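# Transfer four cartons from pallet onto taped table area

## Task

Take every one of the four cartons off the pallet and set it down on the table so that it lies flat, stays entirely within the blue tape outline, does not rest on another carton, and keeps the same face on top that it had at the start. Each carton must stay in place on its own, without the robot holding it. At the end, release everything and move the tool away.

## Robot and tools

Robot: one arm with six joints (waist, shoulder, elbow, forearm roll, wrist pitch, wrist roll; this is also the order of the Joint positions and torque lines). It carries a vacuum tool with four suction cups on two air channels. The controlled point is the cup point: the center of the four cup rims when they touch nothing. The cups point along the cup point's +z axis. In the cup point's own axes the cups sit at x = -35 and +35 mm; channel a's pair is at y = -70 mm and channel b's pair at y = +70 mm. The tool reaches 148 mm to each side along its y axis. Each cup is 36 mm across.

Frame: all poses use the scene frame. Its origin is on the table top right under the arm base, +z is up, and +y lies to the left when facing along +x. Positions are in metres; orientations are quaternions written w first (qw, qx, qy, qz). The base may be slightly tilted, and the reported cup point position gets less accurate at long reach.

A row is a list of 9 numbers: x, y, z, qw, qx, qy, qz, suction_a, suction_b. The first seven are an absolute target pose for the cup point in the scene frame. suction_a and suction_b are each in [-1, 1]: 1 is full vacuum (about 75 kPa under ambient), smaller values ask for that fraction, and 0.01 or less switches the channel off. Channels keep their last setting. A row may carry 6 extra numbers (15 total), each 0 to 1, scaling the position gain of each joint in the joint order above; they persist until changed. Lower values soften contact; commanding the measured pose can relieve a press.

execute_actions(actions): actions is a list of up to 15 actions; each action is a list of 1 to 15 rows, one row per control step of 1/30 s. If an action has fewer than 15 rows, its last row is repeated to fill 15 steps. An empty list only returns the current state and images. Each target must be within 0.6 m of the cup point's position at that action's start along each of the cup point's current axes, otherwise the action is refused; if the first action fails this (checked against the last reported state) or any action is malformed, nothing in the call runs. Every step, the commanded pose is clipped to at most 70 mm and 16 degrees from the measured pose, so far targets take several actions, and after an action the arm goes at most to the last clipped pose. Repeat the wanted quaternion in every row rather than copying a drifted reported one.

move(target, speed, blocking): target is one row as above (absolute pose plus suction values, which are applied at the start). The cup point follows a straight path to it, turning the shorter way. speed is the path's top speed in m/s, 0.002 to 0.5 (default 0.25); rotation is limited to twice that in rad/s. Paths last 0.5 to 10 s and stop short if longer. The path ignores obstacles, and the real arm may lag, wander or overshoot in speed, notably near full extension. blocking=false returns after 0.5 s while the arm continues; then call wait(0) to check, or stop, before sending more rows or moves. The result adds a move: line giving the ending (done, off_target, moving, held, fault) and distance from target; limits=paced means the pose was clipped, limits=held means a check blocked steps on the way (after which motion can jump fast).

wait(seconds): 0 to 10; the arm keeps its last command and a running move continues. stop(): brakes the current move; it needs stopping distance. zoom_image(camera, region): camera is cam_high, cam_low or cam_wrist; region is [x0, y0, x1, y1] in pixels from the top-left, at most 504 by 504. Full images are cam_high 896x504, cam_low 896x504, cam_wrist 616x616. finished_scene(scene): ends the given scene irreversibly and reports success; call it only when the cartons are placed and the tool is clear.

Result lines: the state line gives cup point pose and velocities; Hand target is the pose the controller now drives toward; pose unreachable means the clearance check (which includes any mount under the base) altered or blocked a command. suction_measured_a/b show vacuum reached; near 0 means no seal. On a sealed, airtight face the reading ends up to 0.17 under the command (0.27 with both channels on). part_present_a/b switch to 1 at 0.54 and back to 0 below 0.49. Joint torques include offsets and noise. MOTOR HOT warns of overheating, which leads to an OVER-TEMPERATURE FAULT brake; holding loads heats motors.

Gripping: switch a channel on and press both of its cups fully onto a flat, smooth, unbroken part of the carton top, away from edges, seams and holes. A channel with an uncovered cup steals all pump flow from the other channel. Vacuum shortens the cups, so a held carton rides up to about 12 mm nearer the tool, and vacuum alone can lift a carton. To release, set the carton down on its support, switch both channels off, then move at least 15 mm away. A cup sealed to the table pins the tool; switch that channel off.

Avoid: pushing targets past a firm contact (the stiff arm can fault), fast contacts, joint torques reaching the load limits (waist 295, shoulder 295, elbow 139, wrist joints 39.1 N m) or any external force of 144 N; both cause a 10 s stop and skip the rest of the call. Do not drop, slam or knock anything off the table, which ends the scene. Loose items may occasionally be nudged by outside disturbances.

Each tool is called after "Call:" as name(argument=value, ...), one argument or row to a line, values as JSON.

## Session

Call:
execute_actions(
  actions=[],
)

Scene clock: 0.00 s.
end_effector_position=(+0.6498, -0.0002, +0.5079) suction_measured_a=0.00 part_present_a=0 suction_measured_b=0.00 part_present_b=0 end_effector_quat_wxyz=(+0.000, +0.706, +0.708, -0.001) end_effector_velocity=(+0.000, +0.001, +0.000) end_effector_angular_velocity=(-0.000, -0.001, +0.001)
Joint positions: [-0.052  0.151  1.53  -0.001  1.461  1.516]
Joint velocities: [ 0.001 -0.    -0.    -0.    -0.    -0.   ]
Joint torques (N m, as the joint torque sensors report them, + toward a larger angle): no reading
Hand target: +0.650, -0.000, +0.508; +0.000, +0.706, +0.708, -0.001
Joint stiffness scale: [1. 1. 1. 1. 1. 1.]

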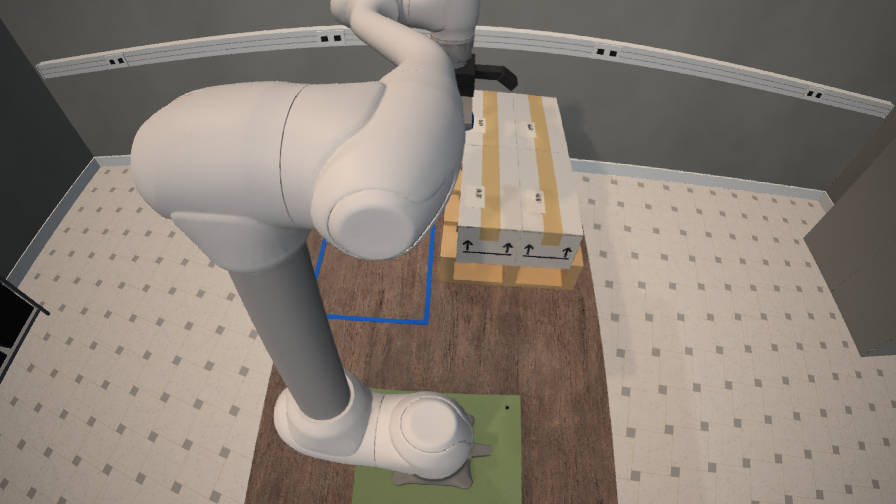

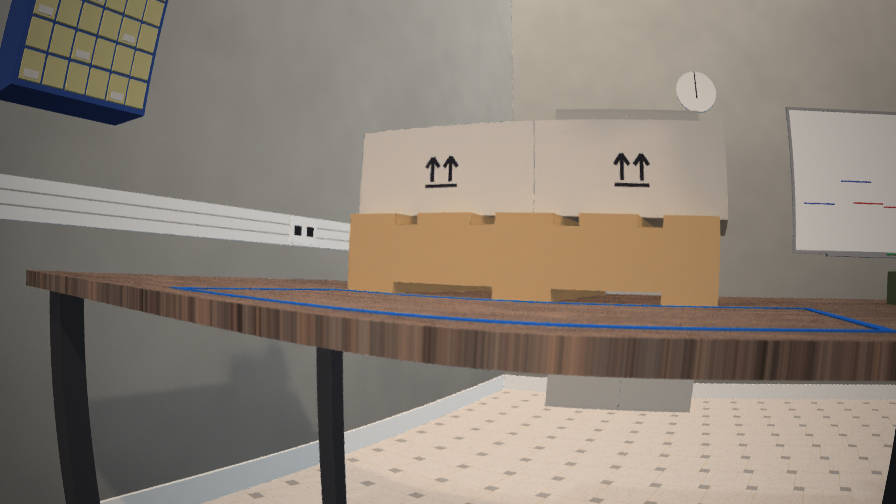

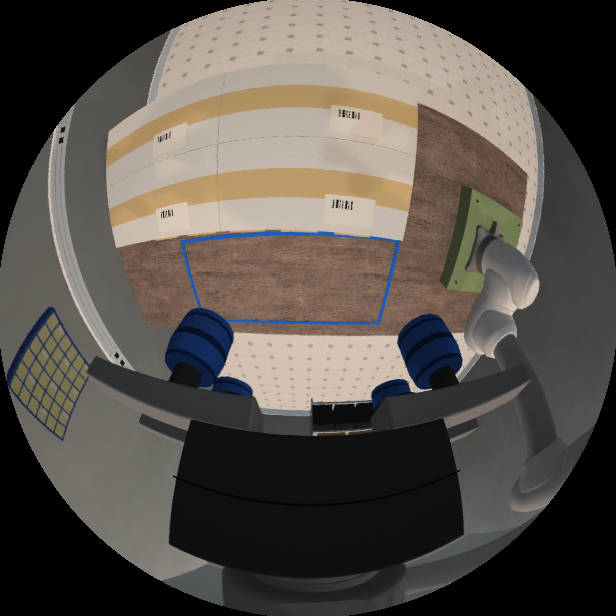

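Call:
move(
  target=[0.633,-0.122,0.3,0,0.707,0.707,0,0,0],
  speed=0.35,
)

Scene clock: 1.53 s.
end_effector_position=(+0.6342, -0.1199, +0.3042) suction_measured_a=0.00 part_present_a=0 suction_measured_b=0.00 part_present_b=0 end_effector_quat_wxyz=(-0.000, +0.707, +0.708, -0.001) end_effector_velocity=(+0.001, -0.001, +0.000) end_effector_angular_velocity=(-0.001, -0.005, +0.002)
Joint positions: [-0.239  0.24   1.804 -0.001  1.1    1.33 ]
Joint velocities: [-0.    -0.    -0.     0.    -0.004 -0.003]
Joint torques (N m, as the joint torque sensors report them, + toward a larger angle): [ -0.4  -69.64 -42.05   3.72   0.21  -0.05]
Hand target: +0.633, -0.122, +0.300; -0.000, +0.707, +0.707, -0.000
Off the commanded pose: 0.005 m, 0 deg.
Joint stiffness scale: [1. 1. 1. 1. 1. 1.]
move: off_target

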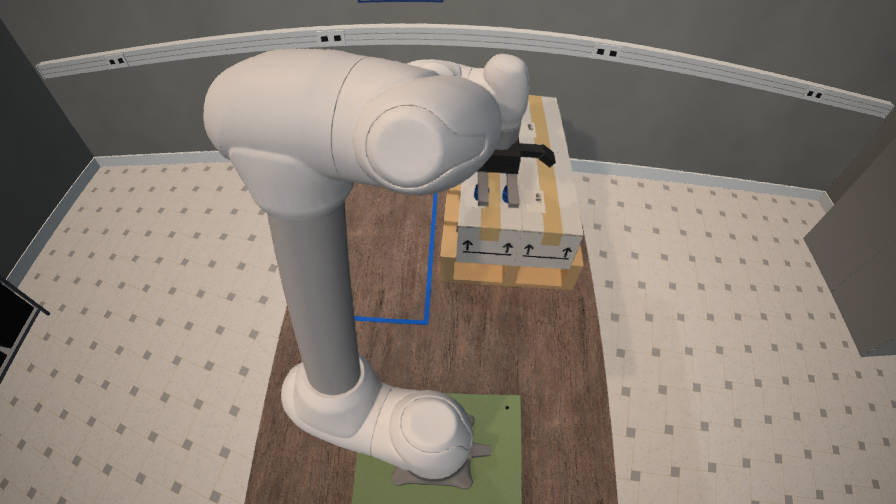

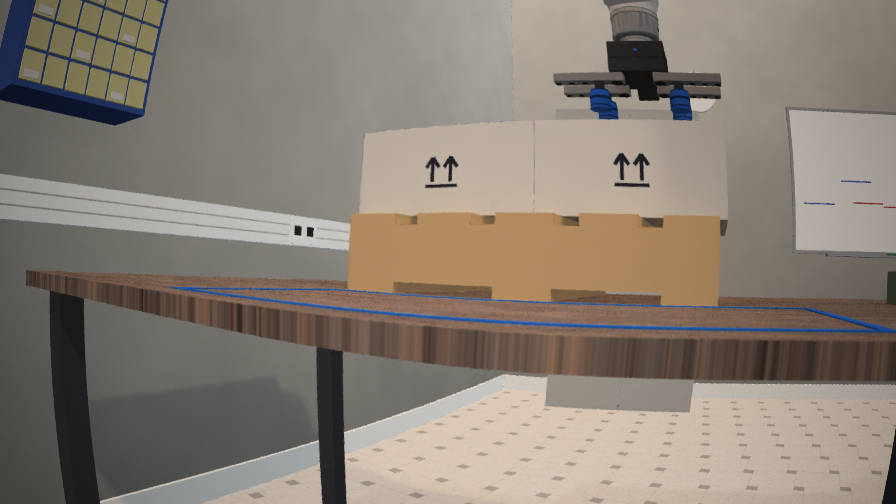

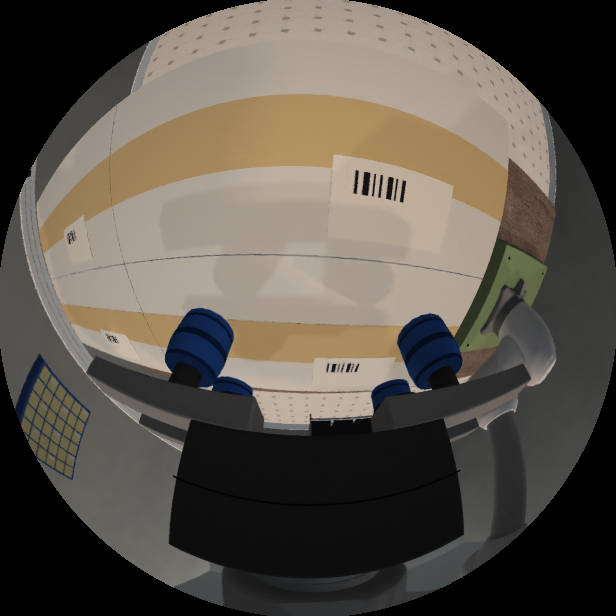

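Call:
move(
  target=[0.643,-0.12,0.26,0,0.716,0.698,0,1,1],
  speed=0.05,
)

Call:
move(
  target=[0.62,-0.09,0.3,0,0.716,0.698,0,1,1],
  speed=0.1,
)

Call:
move(
  target=[0.475,0.21,0.3,0,1,-0.008,0,1,1],
  speed=0.5,
)

Call:
move(
  target=[0.475,0.21,0.16,0,1,-0.008,0,1,1],
  speed=0.2,
)

Scene clock: 3.23 s.
end_effector_position=(+0.6428, -0.1220, +0.2622) suction_measured_a=0.55 part_present_a=1 suction_measured_b=0.55 part_present_b=1 end_effector_quat_wxyz=(-0.001, +0.715, +0.699, -0.001) end_effector_velocity=(+0.003, -0.001, +0.000) end_effector_angular_velocity=(-0.003, -0.014, -0.001)
Joint positions: [-0.239  0.287  1.826 -0.001  1.032  1.355]
Joint velocities: [-0.    -0.     0.     0.    -0.014  0.001]
Joint torques (N m, as the joint torque sensors report them, + toward a larger angle): [ -0.93 -76.27 -44.15   3.83   1.63   0.47]
Hand target: +0.643, -0.120, +0.260; -0.000, +0.716, +0.698, +0.000
Off the commanded pose: 0.003 m, 0 deg.
Joint stiffness scale: [1. 1. 1. 1. 1. 1.]
move: done

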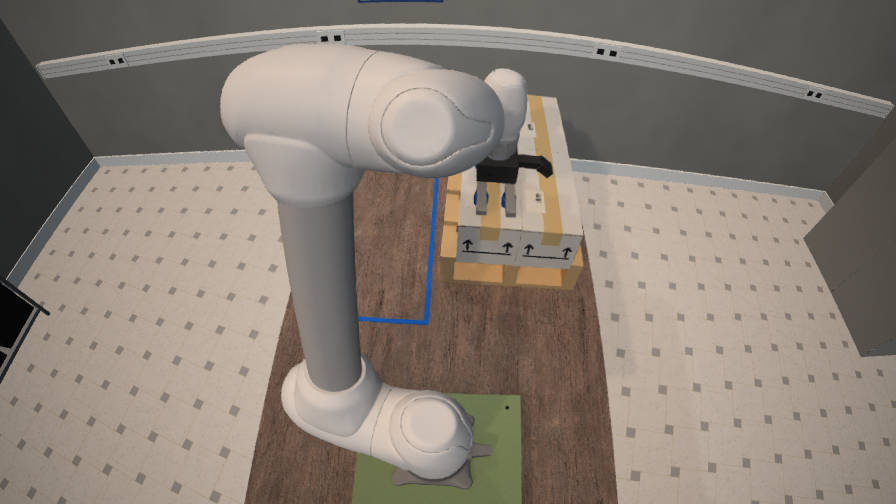

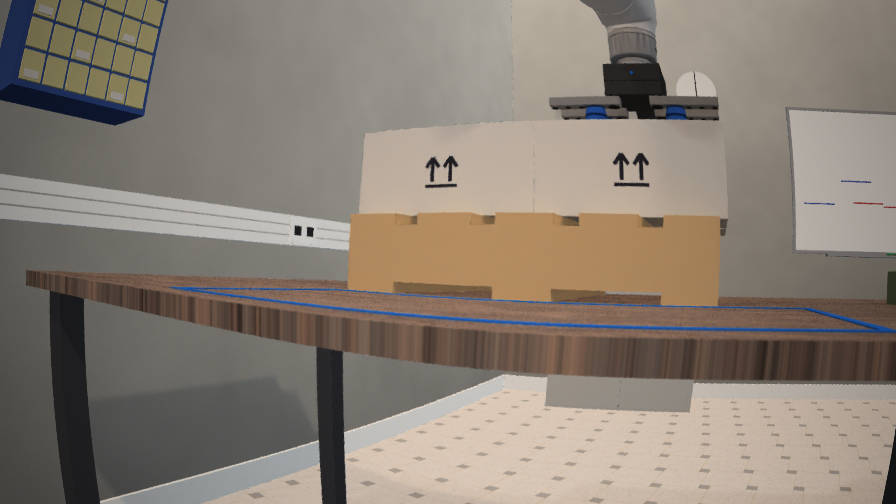

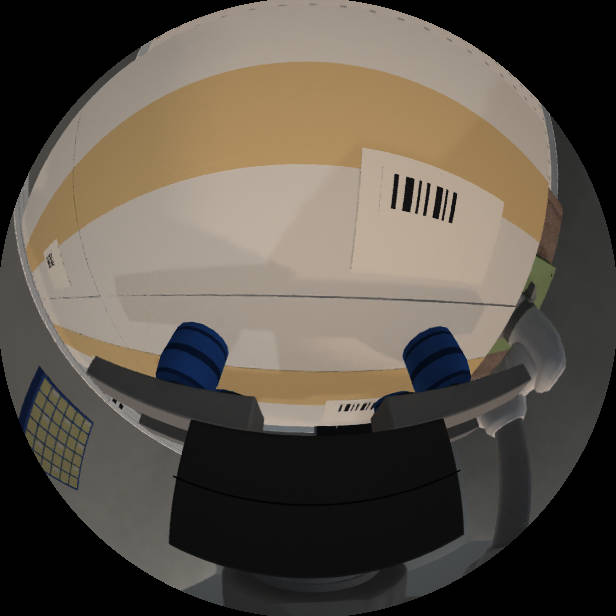

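Scene clock: 4.13 s.
end_effector_position=(+0.6256, -0.0941, +0.3027) suction_measured_a=0.73 part_present_a=1 suction_measured_b=0.73 part_present_b=1 end_effector_quat_wxyz=(+0.006, +0.716, +0.698, +0.004) end_effector_velocity=(-0.001, +0.001, -0.001) end_effector_angular_velocity=(+0.001, +0.004, -0.001)
Joint positions: [-0.202  0.216  1.837 -0.001  1.074  1.393]
Joint velocities: [0.001 0.001 0.002 0.    0.001 0.002]
Joint torques (N m, as the joint torque sensors report them, + toward a larger angle): [  1.52 -80.22 -54.4    3.76  -0.65   0.4 ]
Hand target: +0.620, -0.090, +0.300; +0.000, +0.716, +0.698, -0.000
Off the commanded pose: 0.007 m, 1 deg.
Joint stiffness scale: [1. 1. 1. 1. 1. 1.]
move: off_target

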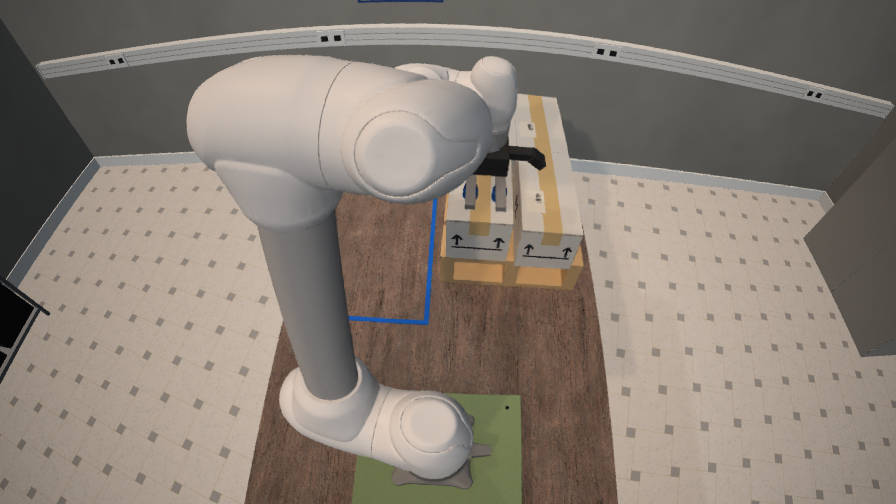

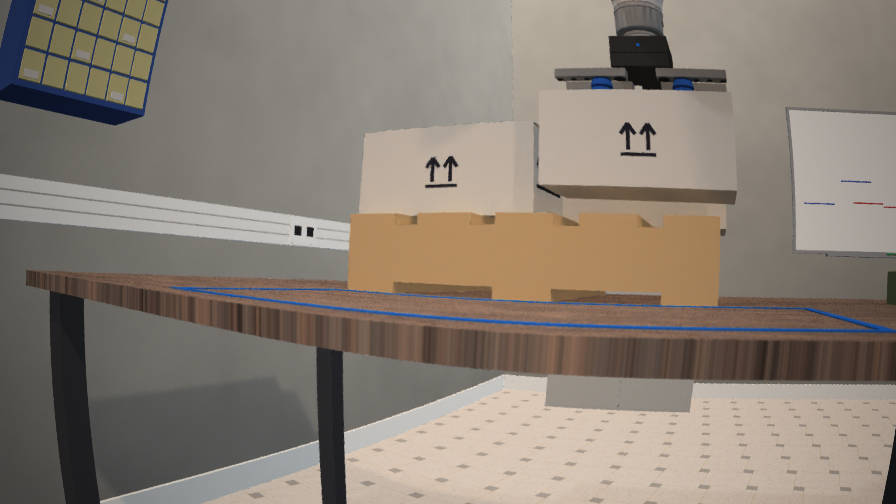

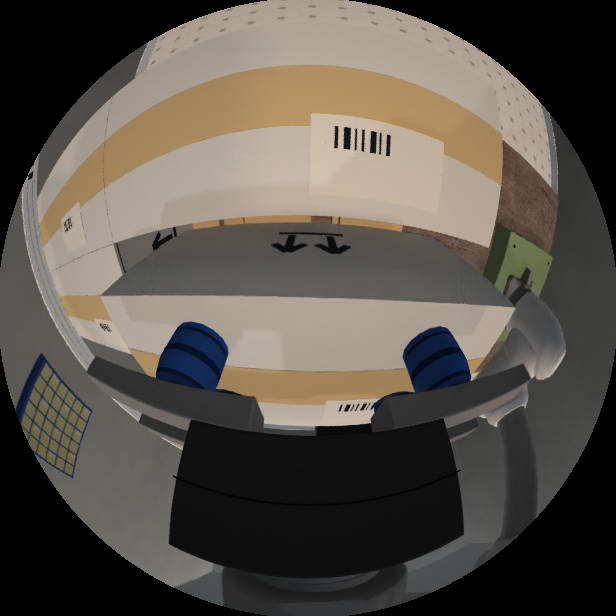

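Scene clock: 6.23 s.
end_effector_position=(+0.4766, +0.2090, +0.3027) suction_measured_a=0.74 part_present_a=1 suction_measured_b=0.74 part_present_b=1 end_effector_quat_wxyz=(-0.001, +1.000, -0.009, -0.002) end_effector_velocity=(-0.000, +0.000, -0.000) end_effector_angular_velocity=(-0.000, +0.000, -0.010)
Joint positions: [0.346 0.051 2.029 0.004 1.064 3.502]
Joint velocities: [ 0.001 -0.     0.     0.     0.     0.011]
Joint torques (N m, as the joint torque sensors report them, + toward a larger angle): [  5.2  -62.04 -51.71   2.9    0.33   0.13]
Hand target: +0.475, +0.209, +0.300; +0.000, +1.000, -0.008, +0.000
Off the commanded pose: 0.003 m, 0 deg.
Joint stiffness scale: [1. 1. 1. 1. 1. 1.]
move: done

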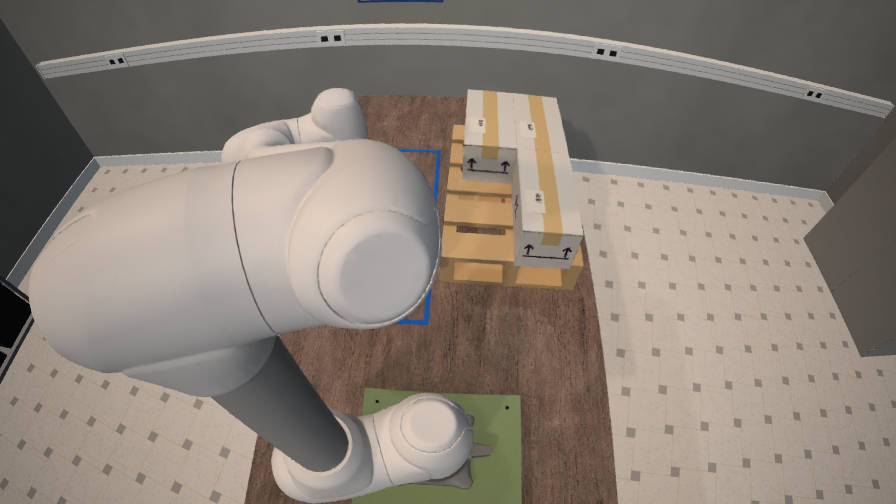

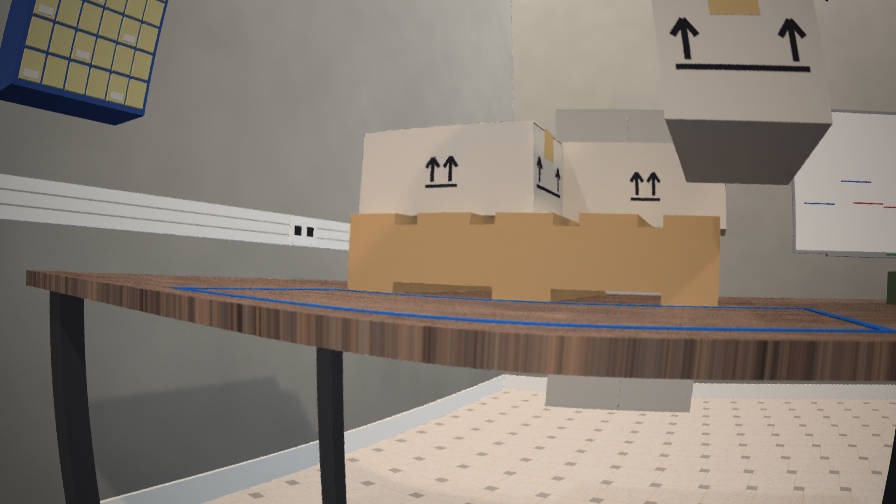

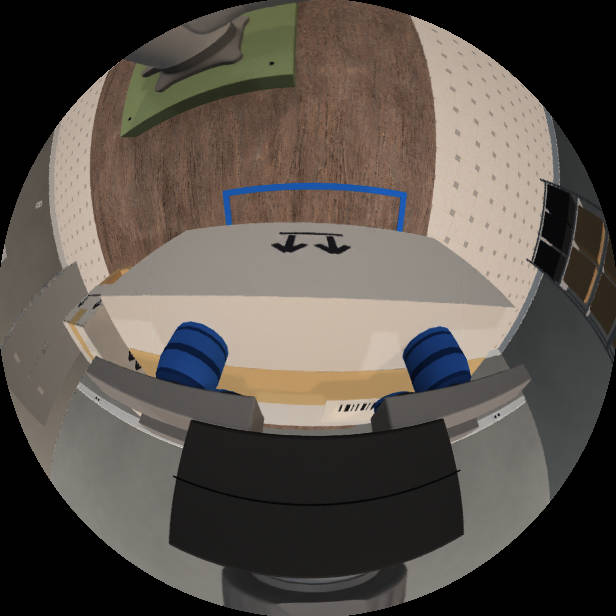

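Scene clock: 7.37 s.
end_effector_position=(+0.4774, +0.2094, +0.1635) suction_measured_a=0.74 part_present_a=1 suction_measured_b=0.74 part_present_b=1 end_effector_quat_wxyz=(-0.001, +1.000, -0.009, -0.001) end_effector_velocity=(+0.001, +0.001, -0.000) end_effector_angular_velocity=(+0.001, -0.003, +0.000)
Joint positions: [0.347 0.21  2.156 0.004 0.777 3.503]
Joint velocities: [ 0.001  0.001 -0.     0.    -0.004  0.001]
Joint torques (N m, as the joint torque sensors report them, + toward a larger angle): [  0.08 -69.39 -41.57   2.51   0.03   0.26]
Hand target: +0.475, +0.210, +0.160; -0.000, +1.000, -0.008, -0.000
Off the commanded pose: 0.004 m, 0 deg.
Joint stiffness scale: [1. 1. 1. 1. 1. 1.]
move: off_target

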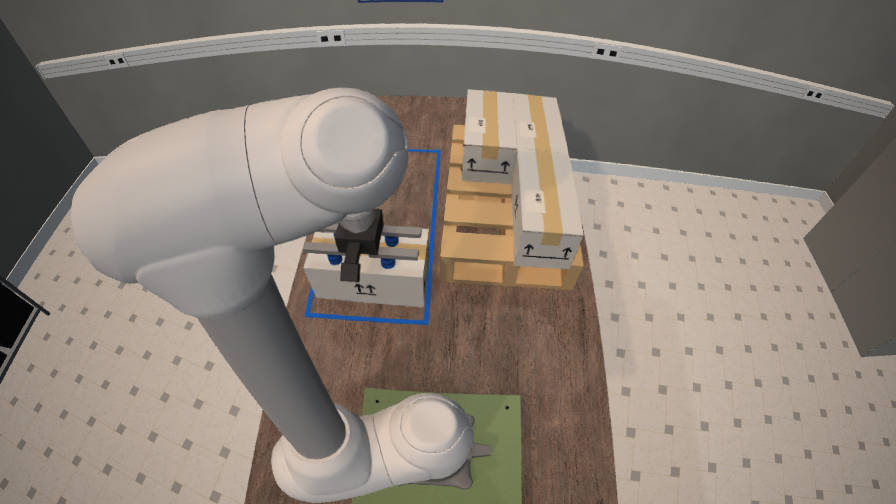

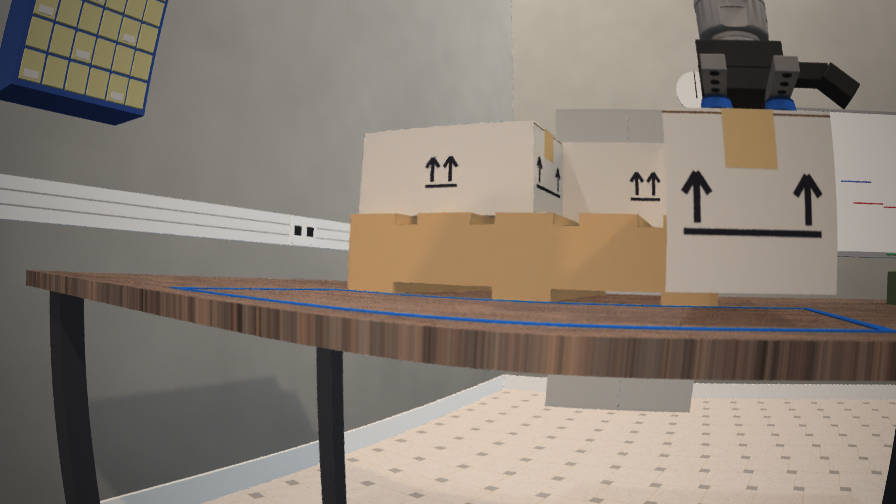

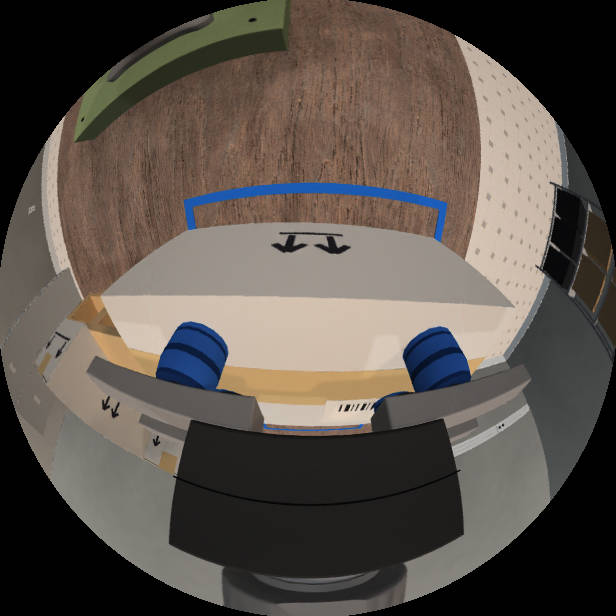

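Shift +8 mm y, -12 mm x, small CCW turn.

Call:
move(
  target=[0.462,0.218,0.136,0,1,0.004,0,1,1],
  speed=0.035,
)

Call:
execute_actions(
  actions=[
    [[0.464,0.218,0.143,0,1,0.002,0,0,0]],
  ],
)

Call:
move(
  target=[0.47,0.21,0.27,0,1,0,0,0,0],
  speed=0.4,
)

Call:
move(
  target=[0.955,-0.133,0.31,0,0.716,0.698,0,0,0],
  speed=0.5,
)

Scene clock: 8.90 s.
end_effector_position=(+0.4650, +0.2176, +0.1395) suction_measured_a=0.74 part_present_a=1 suction_measured_b=0.74 part_present_b=1 end_effector_quat_wxyz=(-0.001, +1.000, +0.002, -0.001) end_effector_velocity=(+0.001, -0.000, -0.000) end_effector_angular_velocity=(+0.001, -0.002, -0.002)
Joint positions: [0.37  0.233 2.187 0.004 0.721 3.503]
Joint velocities: [-0.001  0.     0.     0.    -0.003  0.   ]
Joint torques (N m, as the joint torque sensors report them, + toward a larger angle): [  2.82 -68.5  -38.76   2.04   0.34   0.63]
Hand target: +0.462, +0.218, +0.136; -0.000, +1.000, +0.004, -0.000
Off the commanded pose: 0.005 m, 0 deg.
Joint stiffness scale: [1. 1. 1. 1. 1. 1.]
move: off_target

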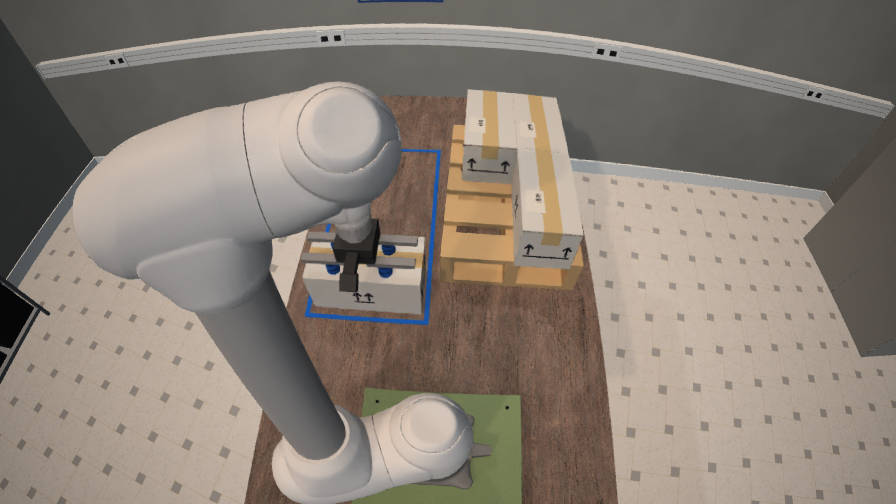

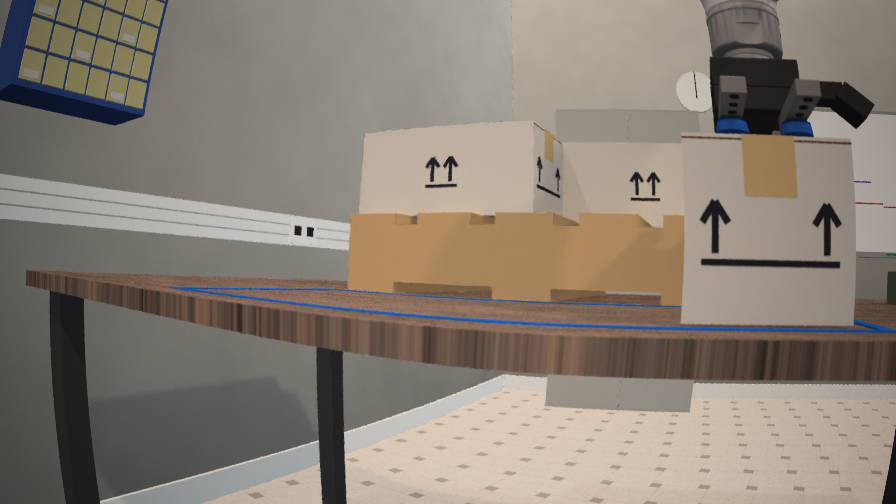

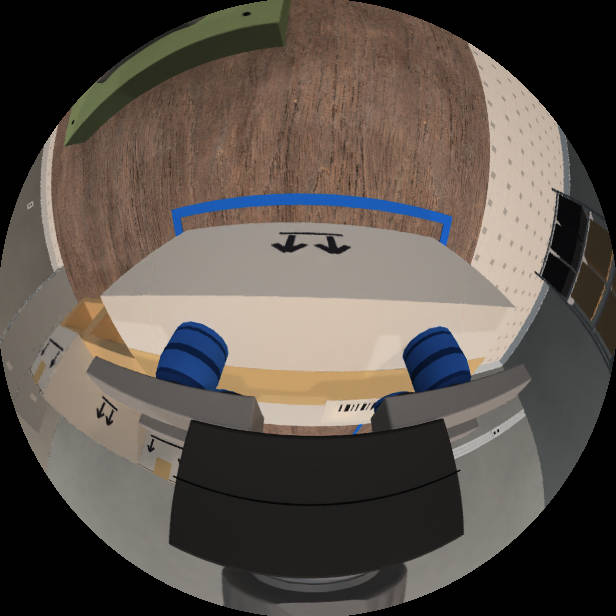

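Scene clock: 9.40 s.
end_effector_position=(+0.4657, +0.2179, +0.1437) suction_measured_a=0.00 part_present_a=0 suction_measured_b=0.00 part_present_b=0 end_effector_quat_wxyz=(-0.003, +1.000, +0.001, +0.003) end_effector_velocity=(-0.000, +0.000, +0.000) end_effector_angular_velocity=(-0.000, +0.000, -0.000)
Joint positions: [0.37  0.225 2.187 0.004 0.721 3.506]
Joint velocities: [ 0.001 -0.    -0.     0.     0.001  0.001]
Joint torques (N m, as the joint torque sensors report them, + toward a larger angle): [ -1.88 -38.78 -21.96   1.8   -0.83  -0.02]
Hand target: +0.464, +0.218, +0.143; -0.000, +1.000, +0.002, +0.000
Off the commanded pose: 0.002 m, 0 deg.
Joint stiffness scale: [1. 1. 1. 1. 1. 1.]

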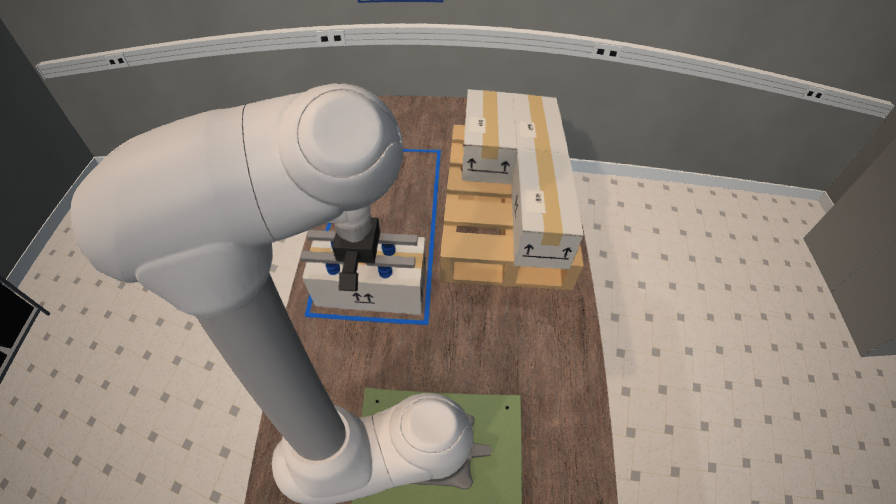

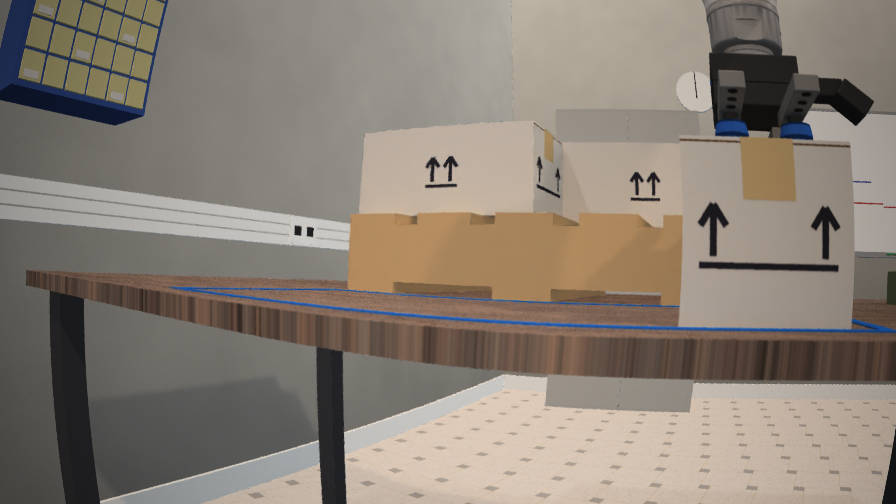

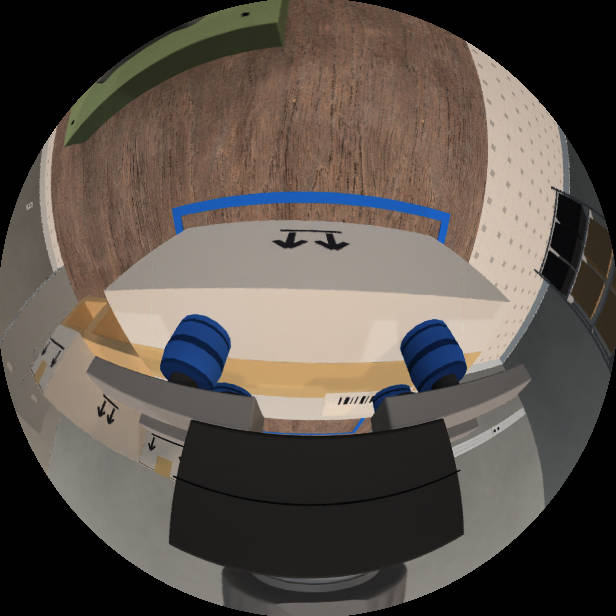

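Scene clock: 10.23 s.
end_effector_position=(+0.4676, +0.2123, +0.2660) suction_measured_a=0.00 part_present_a=0 suction_measured_b=0.00 part_present_b=0 end_effector_quat_wxyz=(-0.002, +1.000, -0.001, -0.000) end_effector_velocity=(-0.002, -0.001, +0.000) end_effector_angular_velocity=(-0.002, +0.005, -0.000)
Joint positions: [0.359 0.074 2.081 0.004 0.985 3.499]
Joint velocities: [-0.    -0.001  0.001 -0.     0.005 -0.   ]
Joint torques (N m, as the joint torque sensors report them, + toward a larger angle): [  1.62 -49.7  -37.95   3.51   0.34   0.06]
Hand target: +0.470, +0.210, +0.270; +0.000, +1.000, -0.000, +0.000
Off the commanded pose: 0.005 m, 0 deg.
Joint stiffness scale: [1. 1. 1. 1. 1. 1.]
move: off_target

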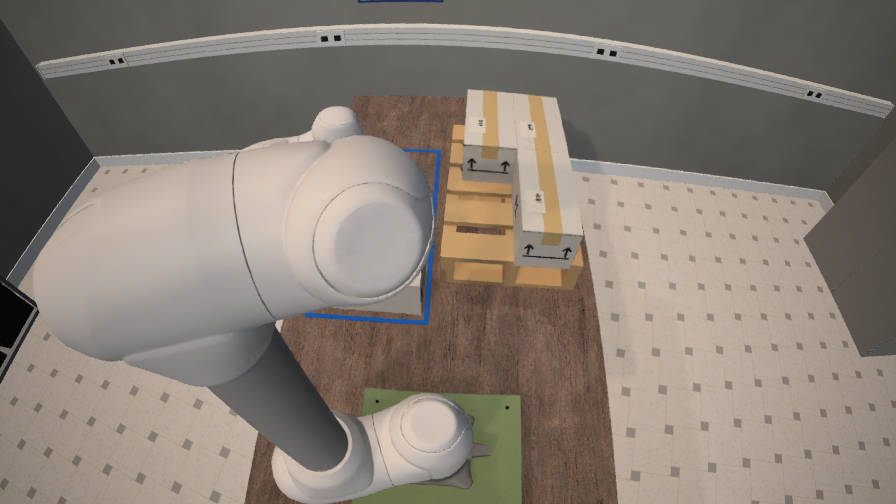

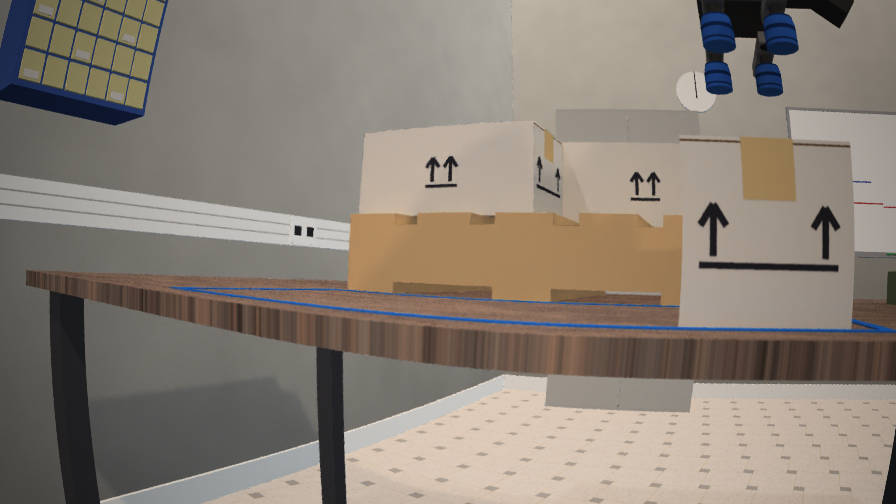

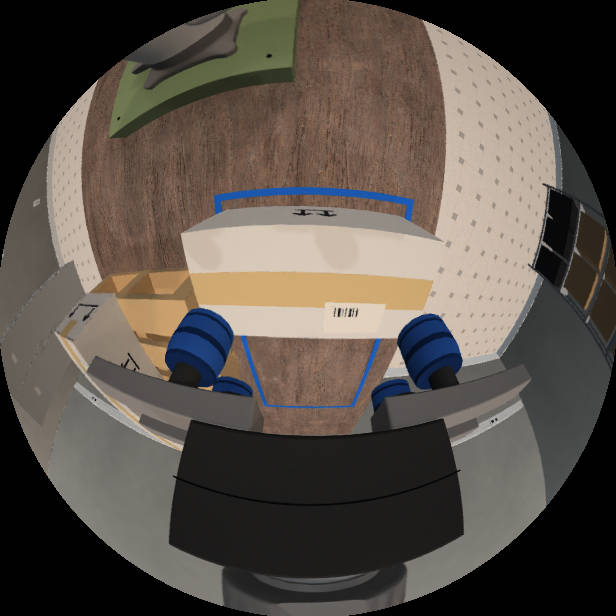

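Scene clock: 12.40 s.
end_effector_position=(+0.9555, -0.1291, +0.3075) suction_measured_a=0.00 part_present_a=0 suction_measured_b=0.00 part_present_b=0 end_effector_quat_wxyz=(+0.002, +0.716, +0.698, +0.000) end_effector_velocity=(-0.000, -0.001, +0.001) end_effector_angular_velocity=(+0.000, +0.001, +0.003)
Joint positions: [-0.168  0.733  1.036 -0.002  1.37   1.427]
Joint velocities: [-0.001  0.    -0.003  0.     0.004 -0.004]
Joint torques (N m, as the joint torque sensors report them, + toward a larger angle): [   0.24 -125.78  -45.84    4.08    0.99    0.12]
Hand target: +0.956, -0.132, +0.310; -0.000, +0.716, +0.698, -0.000
Off the commanded pose: 0.005 m, 0 deg.
Joint stiffness scale: [1. 1. 1. 1. 1. 1.]
move: off_target

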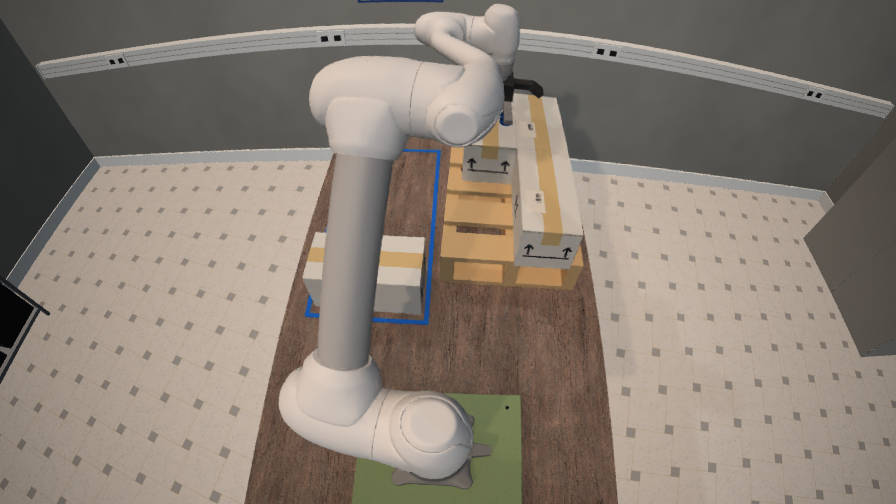

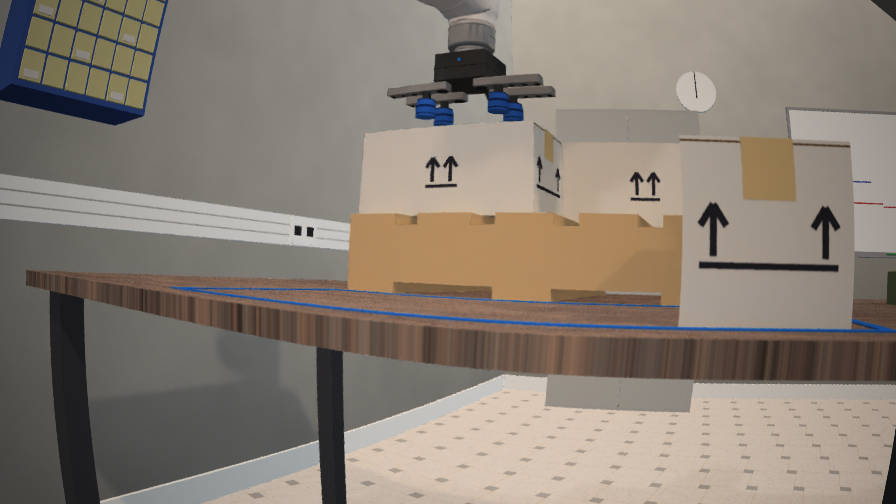

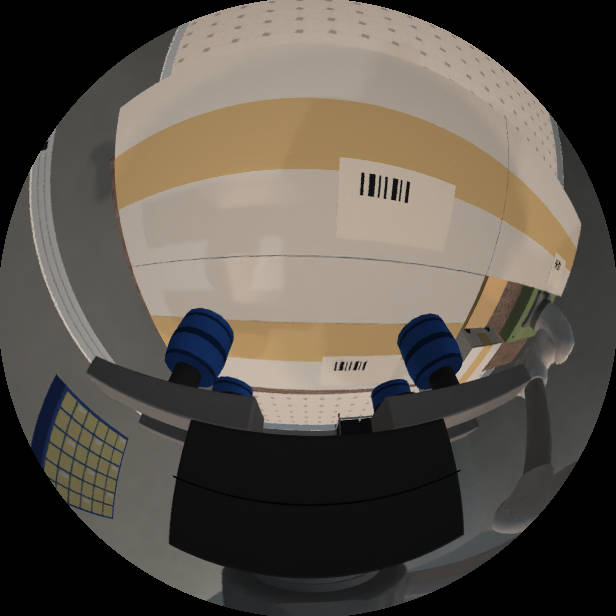

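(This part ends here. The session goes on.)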